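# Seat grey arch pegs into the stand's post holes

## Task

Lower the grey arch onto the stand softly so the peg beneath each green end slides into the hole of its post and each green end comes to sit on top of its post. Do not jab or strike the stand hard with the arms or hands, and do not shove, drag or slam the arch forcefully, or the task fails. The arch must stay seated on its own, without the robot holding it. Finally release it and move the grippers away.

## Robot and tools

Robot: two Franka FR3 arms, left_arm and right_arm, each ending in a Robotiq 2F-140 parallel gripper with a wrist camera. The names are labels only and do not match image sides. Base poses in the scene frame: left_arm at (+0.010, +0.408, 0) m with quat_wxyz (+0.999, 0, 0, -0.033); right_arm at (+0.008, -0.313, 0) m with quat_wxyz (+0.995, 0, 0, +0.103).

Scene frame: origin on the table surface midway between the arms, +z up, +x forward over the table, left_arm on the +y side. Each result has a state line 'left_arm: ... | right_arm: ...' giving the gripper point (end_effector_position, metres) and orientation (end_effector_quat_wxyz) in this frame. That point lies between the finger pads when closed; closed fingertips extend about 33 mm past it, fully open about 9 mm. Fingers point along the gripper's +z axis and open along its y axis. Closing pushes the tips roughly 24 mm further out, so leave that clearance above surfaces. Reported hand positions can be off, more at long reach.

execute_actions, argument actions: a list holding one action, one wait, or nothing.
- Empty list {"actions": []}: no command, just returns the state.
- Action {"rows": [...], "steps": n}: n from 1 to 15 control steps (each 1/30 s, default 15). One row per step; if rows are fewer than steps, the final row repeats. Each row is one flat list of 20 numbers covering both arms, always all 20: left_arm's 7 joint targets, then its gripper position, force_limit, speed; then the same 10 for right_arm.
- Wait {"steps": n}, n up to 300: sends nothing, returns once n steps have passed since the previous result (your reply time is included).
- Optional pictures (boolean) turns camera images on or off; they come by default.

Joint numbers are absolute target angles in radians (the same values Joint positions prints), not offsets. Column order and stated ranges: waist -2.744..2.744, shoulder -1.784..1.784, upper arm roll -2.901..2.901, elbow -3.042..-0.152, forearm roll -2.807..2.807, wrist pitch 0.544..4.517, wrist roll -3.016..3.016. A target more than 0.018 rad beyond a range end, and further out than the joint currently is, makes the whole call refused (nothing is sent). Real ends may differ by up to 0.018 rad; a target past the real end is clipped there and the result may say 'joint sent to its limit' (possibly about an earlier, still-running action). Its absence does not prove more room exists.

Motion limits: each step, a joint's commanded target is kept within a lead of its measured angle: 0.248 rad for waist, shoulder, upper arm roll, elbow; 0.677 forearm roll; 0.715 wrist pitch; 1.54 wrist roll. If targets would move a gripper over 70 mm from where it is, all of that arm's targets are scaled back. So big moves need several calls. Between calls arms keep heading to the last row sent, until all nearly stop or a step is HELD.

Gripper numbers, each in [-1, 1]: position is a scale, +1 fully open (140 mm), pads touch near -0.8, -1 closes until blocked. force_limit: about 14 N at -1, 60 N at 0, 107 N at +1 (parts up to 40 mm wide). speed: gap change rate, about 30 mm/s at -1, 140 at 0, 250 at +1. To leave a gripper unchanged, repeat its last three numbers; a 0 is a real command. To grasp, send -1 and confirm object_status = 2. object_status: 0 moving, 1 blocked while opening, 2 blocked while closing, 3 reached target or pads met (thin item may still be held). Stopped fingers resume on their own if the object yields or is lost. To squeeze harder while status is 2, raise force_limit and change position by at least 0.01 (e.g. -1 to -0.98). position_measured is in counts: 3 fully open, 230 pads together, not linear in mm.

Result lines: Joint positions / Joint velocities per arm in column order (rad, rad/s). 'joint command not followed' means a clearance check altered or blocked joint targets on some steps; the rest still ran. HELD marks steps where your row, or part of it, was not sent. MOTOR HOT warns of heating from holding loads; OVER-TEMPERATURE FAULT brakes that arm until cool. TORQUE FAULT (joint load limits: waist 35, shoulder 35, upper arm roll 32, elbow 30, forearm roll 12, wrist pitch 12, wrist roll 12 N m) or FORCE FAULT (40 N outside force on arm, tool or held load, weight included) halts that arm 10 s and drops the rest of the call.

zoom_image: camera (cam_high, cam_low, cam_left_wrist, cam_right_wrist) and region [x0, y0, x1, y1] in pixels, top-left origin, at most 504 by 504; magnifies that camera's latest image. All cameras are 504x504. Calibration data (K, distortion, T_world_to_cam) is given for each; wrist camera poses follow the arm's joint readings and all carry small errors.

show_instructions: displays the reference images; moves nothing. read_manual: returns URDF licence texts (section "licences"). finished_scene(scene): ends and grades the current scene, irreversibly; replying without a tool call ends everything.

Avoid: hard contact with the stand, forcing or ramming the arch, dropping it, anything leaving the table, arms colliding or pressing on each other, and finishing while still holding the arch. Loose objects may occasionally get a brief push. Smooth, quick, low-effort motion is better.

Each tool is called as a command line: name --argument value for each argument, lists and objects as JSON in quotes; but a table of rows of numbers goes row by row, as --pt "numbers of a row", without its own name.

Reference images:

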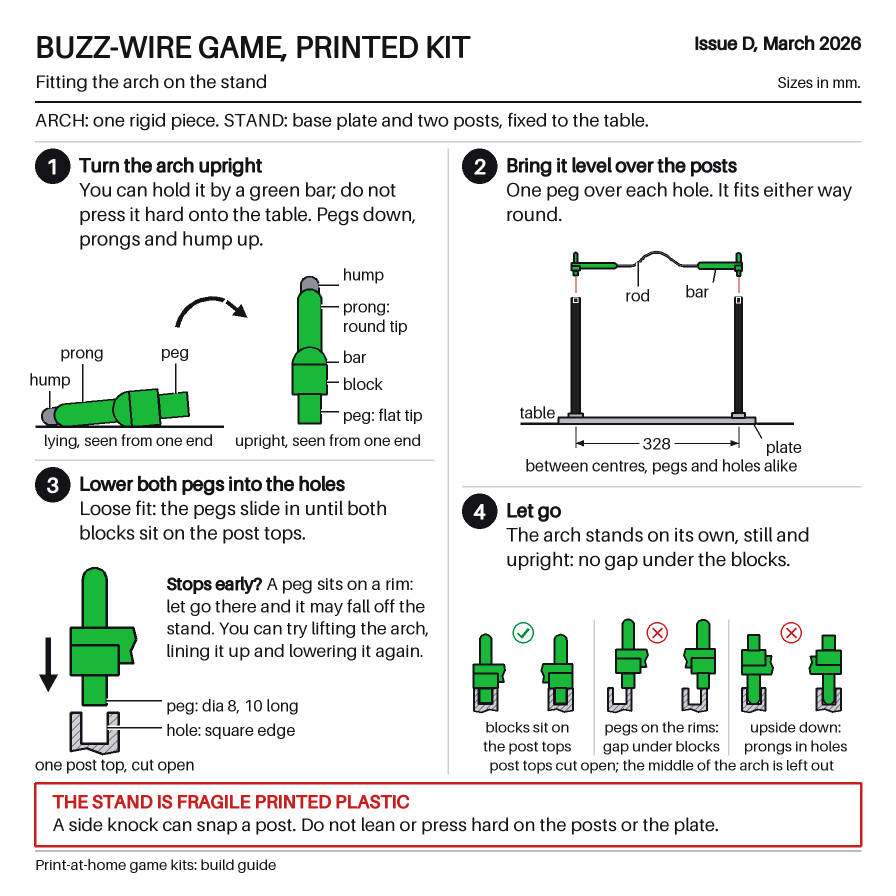

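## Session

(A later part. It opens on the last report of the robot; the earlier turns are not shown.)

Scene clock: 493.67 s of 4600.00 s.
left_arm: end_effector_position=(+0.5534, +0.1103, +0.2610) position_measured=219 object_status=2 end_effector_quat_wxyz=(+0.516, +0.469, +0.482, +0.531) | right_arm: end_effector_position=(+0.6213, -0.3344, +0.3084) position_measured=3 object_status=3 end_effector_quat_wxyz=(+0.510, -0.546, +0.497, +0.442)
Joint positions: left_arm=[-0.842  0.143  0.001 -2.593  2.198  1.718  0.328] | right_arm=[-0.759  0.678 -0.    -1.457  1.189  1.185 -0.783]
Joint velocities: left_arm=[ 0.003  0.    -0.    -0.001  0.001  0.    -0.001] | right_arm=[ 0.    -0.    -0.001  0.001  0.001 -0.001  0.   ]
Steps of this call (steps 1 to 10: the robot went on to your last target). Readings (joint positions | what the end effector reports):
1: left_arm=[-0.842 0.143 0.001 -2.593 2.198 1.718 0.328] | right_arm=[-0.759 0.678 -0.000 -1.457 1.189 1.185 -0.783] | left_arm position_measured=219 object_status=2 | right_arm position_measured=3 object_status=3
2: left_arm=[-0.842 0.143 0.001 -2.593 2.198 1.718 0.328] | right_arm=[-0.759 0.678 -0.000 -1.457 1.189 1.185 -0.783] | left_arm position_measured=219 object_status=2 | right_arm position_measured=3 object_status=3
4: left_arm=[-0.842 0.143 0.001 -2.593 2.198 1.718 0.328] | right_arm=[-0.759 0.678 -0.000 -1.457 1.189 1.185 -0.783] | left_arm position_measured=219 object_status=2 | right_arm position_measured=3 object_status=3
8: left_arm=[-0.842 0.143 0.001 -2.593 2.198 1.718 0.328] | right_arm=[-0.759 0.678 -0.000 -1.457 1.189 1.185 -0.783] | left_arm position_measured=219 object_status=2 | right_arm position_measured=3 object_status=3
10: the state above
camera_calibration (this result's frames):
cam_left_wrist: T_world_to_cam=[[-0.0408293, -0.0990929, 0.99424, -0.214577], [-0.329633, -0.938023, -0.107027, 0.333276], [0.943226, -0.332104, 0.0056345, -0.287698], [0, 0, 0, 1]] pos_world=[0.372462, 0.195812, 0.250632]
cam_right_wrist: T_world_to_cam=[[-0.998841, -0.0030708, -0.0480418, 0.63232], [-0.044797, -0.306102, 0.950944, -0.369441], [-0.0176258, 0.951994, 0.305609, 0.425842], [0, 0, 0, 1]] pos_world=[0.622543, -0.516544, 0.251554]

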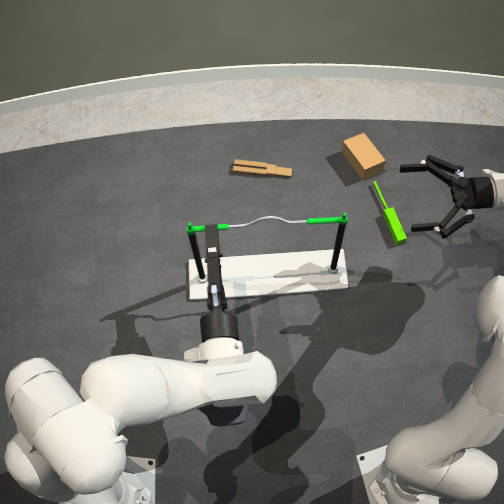

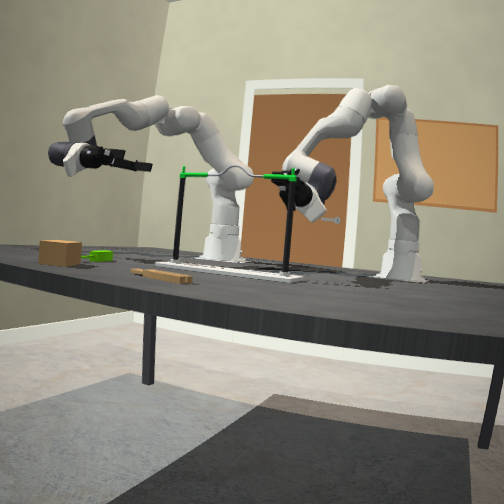

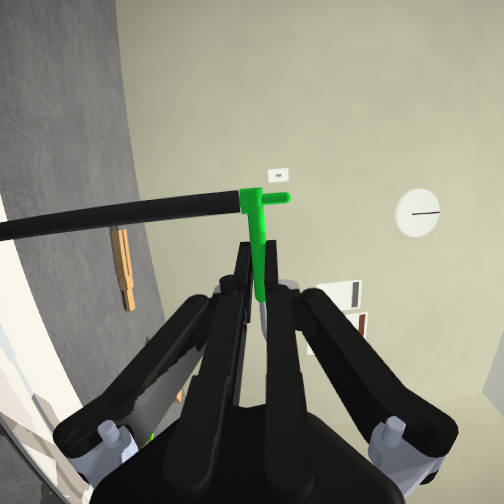

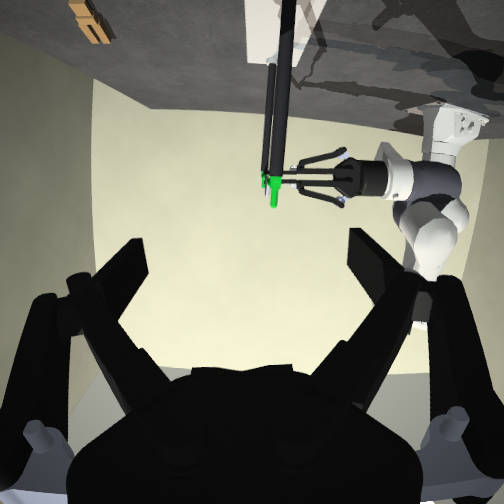

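Seated. Release, then retreat −x.

execute_actions --actions '[{"rows":[[-0.8407,0.1444,0,-2.5912,2.2005,1.7185,0.3225,-0.3,0.2,-0.5,-0.76,0.68,0,-1.456,1.188,1.185,-0.78,1,0,0]],"steps":15}]' --pictures false

execute_actions --actions '[{"rows":[[-0.851,0.136,0,-2.602,2.19,1.712,0.327,-0.3,0.2,-0.5,-0.77,0.65,0,-1.49,1.23,1.25,-0.85,1,0,0],[-0.862,0.127,0,-2.613,2.18,1.706,0.329,-0.3,0.2,-0.5,-0.78,0.62,0,-1.52,1.28,1.31,-0.93,1,0,0],[-0.873,0.118,0,-2.624,2.171,1.7,0.331,-0.3,0.2,-0.5,-0.79,0.59,0,-1.55,1.33,1.37,-1.0,1,0,0],[-0.884,0.11,0,-2.635,2.161,1.694,0.333,-0.3,0.2,-0.5,-0.8,0.56,0,-1.58,1.38,1.43,-1.08,1,0,0],[-0.895,0.101,0,-2.646,2.152,1.687,0.335,-0.3,0.2,-0.5,-0.81,0.53,0,-1.61,1.43,1.49,-1.16,1,0,0],[-0.906,0.092,0,-2.657,2.142,1.681,0.337,-0.3,0.2,-0.5,-0.82,0.5,0,-1.64,1.48,1.55,-1.24,1,0,0],[-0.917,0.084,0,-2.668,2.133,1.675,0.339,-0.3,0.2,-0.5,-0.83,0.47,0,-1.67,1.53,1.61,-1.32,1,0,0],[-0.928,0.075,0,-2.679,2.123,1.669,0.341,-0.3,0.2,-0.5,-0.84,0.44,0,-1.7,1.58,1.67,-1.4,1,0,0],[-0.939,0.066,0,-2.69,2.114,1.662,0.343,-0.3,0.2,-0.5,-0.85,0.41,0,-1.73,1.63,1.73,-1.48,1,0,0],[-0.95,0.058,0,-2.701,2.104,1.656,0.345,-0.3,0.2,-0.5,-0.86,0.38,0,-1.76,1.68,1.79,-1.56,1,0,0],[-0.961,0.049,0,-2.712,2.095,1.65,0.347,-0.3,0.2,-0.5,-0.87,0.35,0,-1.79,1.73,1.85,-1.64,1,0,0],[-0.972,0.04,0,-2.723,2.085,1.644,0.349,-0.3,0.2,-0.5,-0.88,0.32,0,-1.82,1.78,1.91,-1.72,1,0,0]],"steps":15}]'

Scene clock: 503.33 s of 4600.00 s.
left_arm: end_effector_position=(+0.5536, +0.1103, +0.2610) position_measured=167 object_status=0 end_effector_quat_wxyz=(+0.516, +0.469, +0.482, +0.531) | right_arm: end_effector_position=(+0.6213, -0.3344, +0.3084) position_measured=3 object_status=3 end_effector_quat_wxyz=(+0.510, -0.546, +0.497, +0.442)
Joint positions: left_arm=[-0.841  0.143  0.001 -2.592  2.198  1.718  0.327] | right_arm=[-0.759  0.678 -0.    -1.457  1.189  1.185 -0.783]
Joint velocities: left_arm=[ 0.001  0.     0.001 -0.     0.     0.001  0.   ] | right_arm=[-0.    -0.    -0.003 -0.     0.001 -0.001  0.001]
Steps of this call (steps 1 to 15: the robot went on to your last target; steps 16 to 90: nothing new was sent; then 6.17 s passed at rest; steps 91 to 105: all 15 steps of this action). Readings (joint positions | what the end effector reports):
91: left_arm=[-0.842 0.143 0.001 -2.593 2.198 1.718 0.327] | right_arm=[-0.759 0.678 -0.000 -1.457 1.189 1.185 -0.783] | left_arm position_measured=219 object_status=0 | right_arm position_measured=3 object_status=3
92: left_arm=[-0.841 0.143 0.001 -2.592 2.198 1.718 0.327] | right_arm=[-0.759 0.678 -0.000 -1.457 1.189 1.185 -0.783] | left_arm position_measured=219 object_status=0 | right_arm position_measured=3 object_status=3
94: left_arm=[-0.841 0.143 0.001 -2.592 2.198 1.718 0.327] | right_arm=[-0.759 0.678 -0.000 -1.457 1.189 1.185 -0.783] | left_arm position_measured=206 object_status=0 | right_arm position_measured=3 object_status=3
98: left_arm=[-0.841 0.143 0.001 -2.592 2.198 1.718 0.327] | right_arm=[-0.759 0.678 -0.000 -1.457 1.189 1.185 -0.783] | left_arm position_measured=187 object_status=0 | right_arm position_measured=3 object_status=3
105: the state above

Scene clock: 503.83 s of 4600.00 s.
left_arm: end_effector_position=(+0.4975, +0.1125, +0.2688) position_measured=167 object_status=3 end_effector_quat_wxyz=(+0.520, +0.473, +0.474, +0.531) | right_arm: end_effector_position=(+0.7224, -0.4612, +0.4107) position_measured=3 object_status=3 end_effector_quat_wxyz=(+0.701, -0.476, +0.524, +0.085)
Joint positions: left_arm=[-0.966  0.046  0.    -2.716  2.101  1.661  0.337] | right_arm=[-0.855  0.388  0.002 -1.747  1.604  1.628 -1.181]
Joint velocities: left_arm=[-0.083 -0.067 -0.001 -0.084 -0.11  -0.085  0.025] | right_arm=[-0.18  -0.508 -0.006 -0.453  0.81   0.968 -1.058]
Steps of this call (steps 1 to 15: all 15 steps of this action). Readings (joint positions | what the end effector reports):
1: left_arm=[-0.843 0.142 0.001 -2.594 2.197 1.717 0.327] | right_arm=[-0.760 0.673 0.000 -1.467 1.196 1.195 -0.789] | left_arm position_measured=167 object_status=0 | right_arm position_measured=3 object_status=3
2: left_arm=[-0.847 0.139 0.001 -2.599 2.194 1.715 0.327] | right_arm=[-0.762 0.662 0.001 -1.484 1.213 1.213 -0.802] | left_arm position_measured=167 object_status=0 | right_arm position_measured=3 object_status=3
4: left_arm=[-0.862 0.127 0.001 -2.614 2.183 1.710 0.327] | right_arm=[-0.773 0.625 0.002 -1.531 1.268 1.269 -0.846] | left_arm position_measured=167 object_status=3 | right_arm position_measured=3 object_status=3
8: left_arm=[-0.904 0.095 0.001 -2.655 2.153 1.693 0.329] | right_arm=[-0.805 0.535 0.002 -1.612 1.389 1.396 -0.955] | left_arm position_measured=167 object_status=3 | right_arm position_measured=3 object_status=3
15: the state above
camera_calibration (this result's frames):
cam_left_wrist: T_world_to_cam=[[-0.0507066, -0.107172, 0.992947, -0.218265], [-0.343843, -0.93157, -0.118106, 0.327089], [0.937657, -0.347406, 0.0103866, -0.231058], [0, 0, 0, 1]] pos_world=[0.318053, 0.201043, 0.257757]
cam_right_wrist: T_world_to_cam=[[-0.661577, 0.539833, -0.520476, 0.938659], [-0.611655, 0.0130562, 0.791017, 0.121398], [0.433813, 0.841671, 0.321554, 0.133614], [0, 0, 0, 1]] pos_world=[0.637285, -0.620764, 0.349558]

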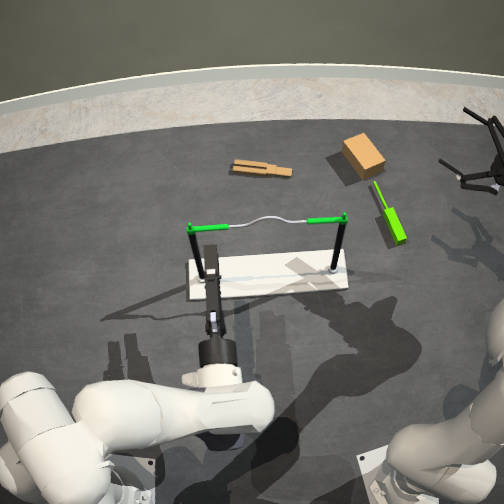

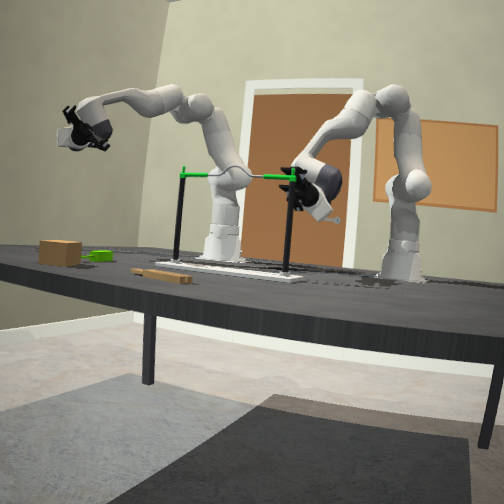

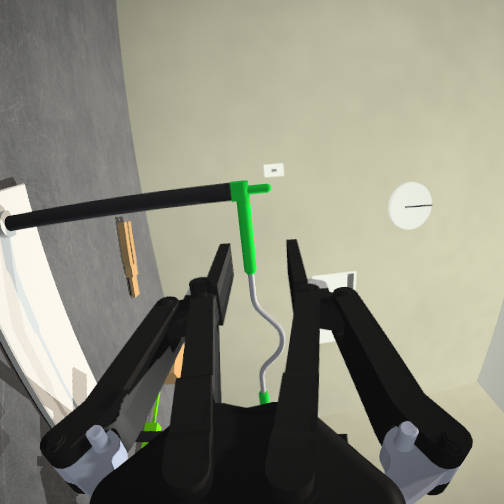

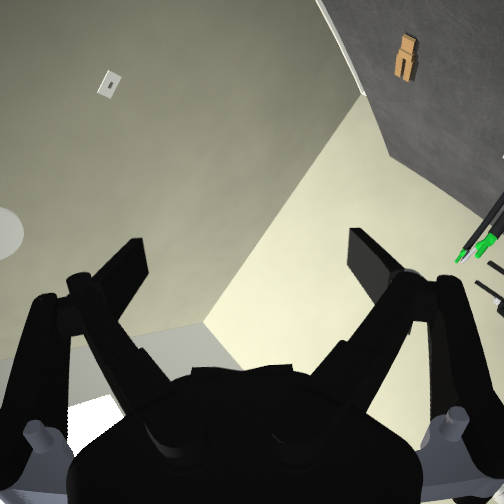

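Move a bit further clear.

execute_actions --actions '[{"rows":[[-1.0,0.0,0,-2.75,2.06,1.63,0.35,-0.3,0.2,-0.5,-0.88,0.32,0,-1.82,1.78,1.91,-1.72,1,0,0],[-1.03,-0.05,0,-2.78,2.03,1.62,0.36,-0.3,0.2,-0.5,-0.88,0.32,0,-1.82,1.78,1.91,-1.72,1,0,0],[-1.06,-0.1,0,-2.81,2.0,1.61,0.37,-0.3,0.2,-0.5,-0.88,0.32,0,-1.82,1.78,1.91,-1.72,1,0,0],[-1.09,-0.15,0,-2.84,1.97,1.6,0.38,-0.3,0.2,-0.5,-0.88,0.32,0,-1.82,1.78,1.91,-1.72,1,0,0]],"steps":15}]'

zoom_image --camera "cam_low" --region '[165, 140, 315, 200]'

Scene clock: 507.43 s of 4600.00 s.
left_arm: end_effector_position=(+0.4489, +0.1302, +0.3136) position_measured=167 object_status=3 end_effector_quat_wxyz=(+0.538, +0.444, +0.482, +0.530) | right_arm: end_effector_position=(+0.7468, -0.5651, +0.4152) position_measured=3 object_status=3 end_effector_quat_wxyz=(+0.669, -0.516, +0.491, -0.212)
Joint positions: left_arm=[-1.088 -0.148 -0.001 -2.838  1.976  1.605  0.368] | right_arm=[-0.881  0.321 -0.001 -1.818  1.776  1.906 -1.716]
Joint velocities: left_arm=[-0.003 -0.002  0.001 -0.008 -0.028 -0.018  0.025] | right_arm=[-0.001  0.001 -0.    -0.    -0.    -0.001  0.   ]
Steps of this call (steps 1 to 60: the robot went on to your last target; steps 61 to 93: nothing new was sent; steps 94 to 108: all 15 steps of this action). Readings (joint positions | what the end effector reports):
94: left_arm=[-0.976 0.034 0.002 -2.728 2.082 1.643 0.345] | right_arm=[-0.881 0.321 -0.001 -1.818 1.776 1.906 -1.716] | left_arm position_measured=167 object_status=3 | right_arm position_measured=3 object_status=3
95: left_arm=[-0.990 0.014 0.003 -2.744 2.071 1.640 0.346] | right_arm=[-0.881 0.321 -0.001 -1.818 1.776 1.906 -1.716] | left_arm position_measured=167 object_status=3 | right_arm position_measured=3 object_status=3
97: left_arm=[-1.034 -0.055 0.003 -2.789 2.036 1.630 0.350] | right_arm=[-0.881 0.321 -0.001 -1.818 1.776 1.906 -1.716] | left_arm position_measured=167 object_status=3 | right_arm position_measured=3 object_status=3
101: left_arm=[-1.081 -0.138 -0.001 -2.827 1.995 1.614 0.359] | right_arm=[-0.881 0.321 -0.001 -1.818 1.776 1.906 -1.716] | left_arm position_measured=167 object_status=3 | right_arm position_measured=3 object_status=3
108: the state above
camera_calibration (this result's frames):
cam_left_wrist: T_world_to_cam=[[-0.0889119, -0.0514575, 0.994709, -0.253912], [-0.326123, -0.942113, -0.077887, 0.312997], [0.941137, -0.331322, 0.0669837, -0.201209], [0, 0, 0, 1]] pos_world=[0.268865, 0.215148, 0.290425]
cam_right_wrist: T_world_to_cam=[[-0.272565, 0.419267, -0.865981, 0.797973], [-0.719602, 0.508616, 0.47274, 0.626852], [0.638656, 0.752014, 0.163074, 0.0711486], [0, 0, 0, 1]] pos_world=[0.623144, -0.706895, 0.383089]

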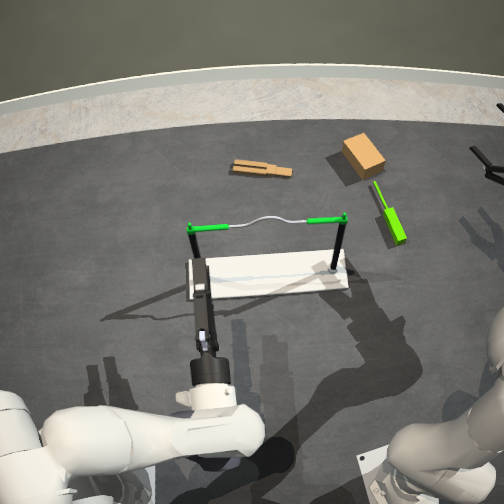

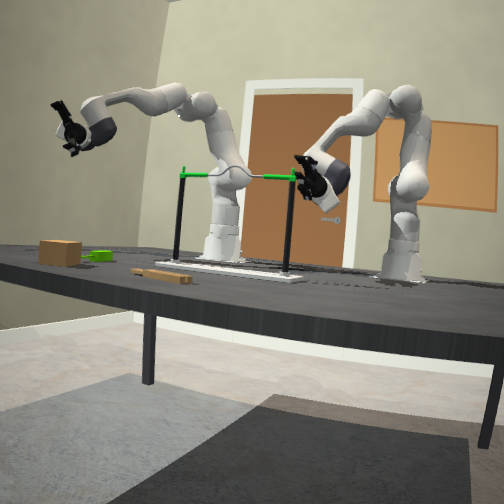

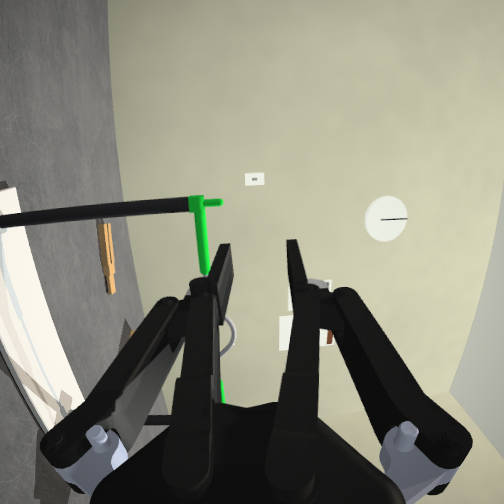

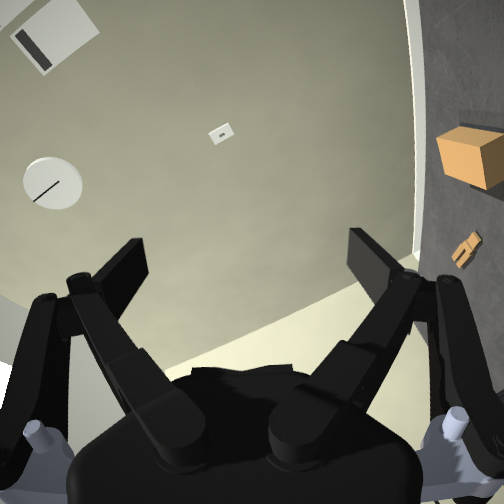

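Region (165, 140, 315, 200) of cam_low's 504x504 image, scaled by 3.360, with more detail than that image has; it fills the top 202 rows of this view, and the rest is white.

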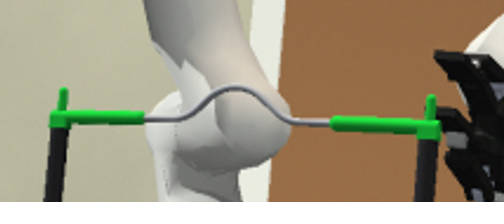

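finished_scene --scene 1

The scene is finished: the task was done.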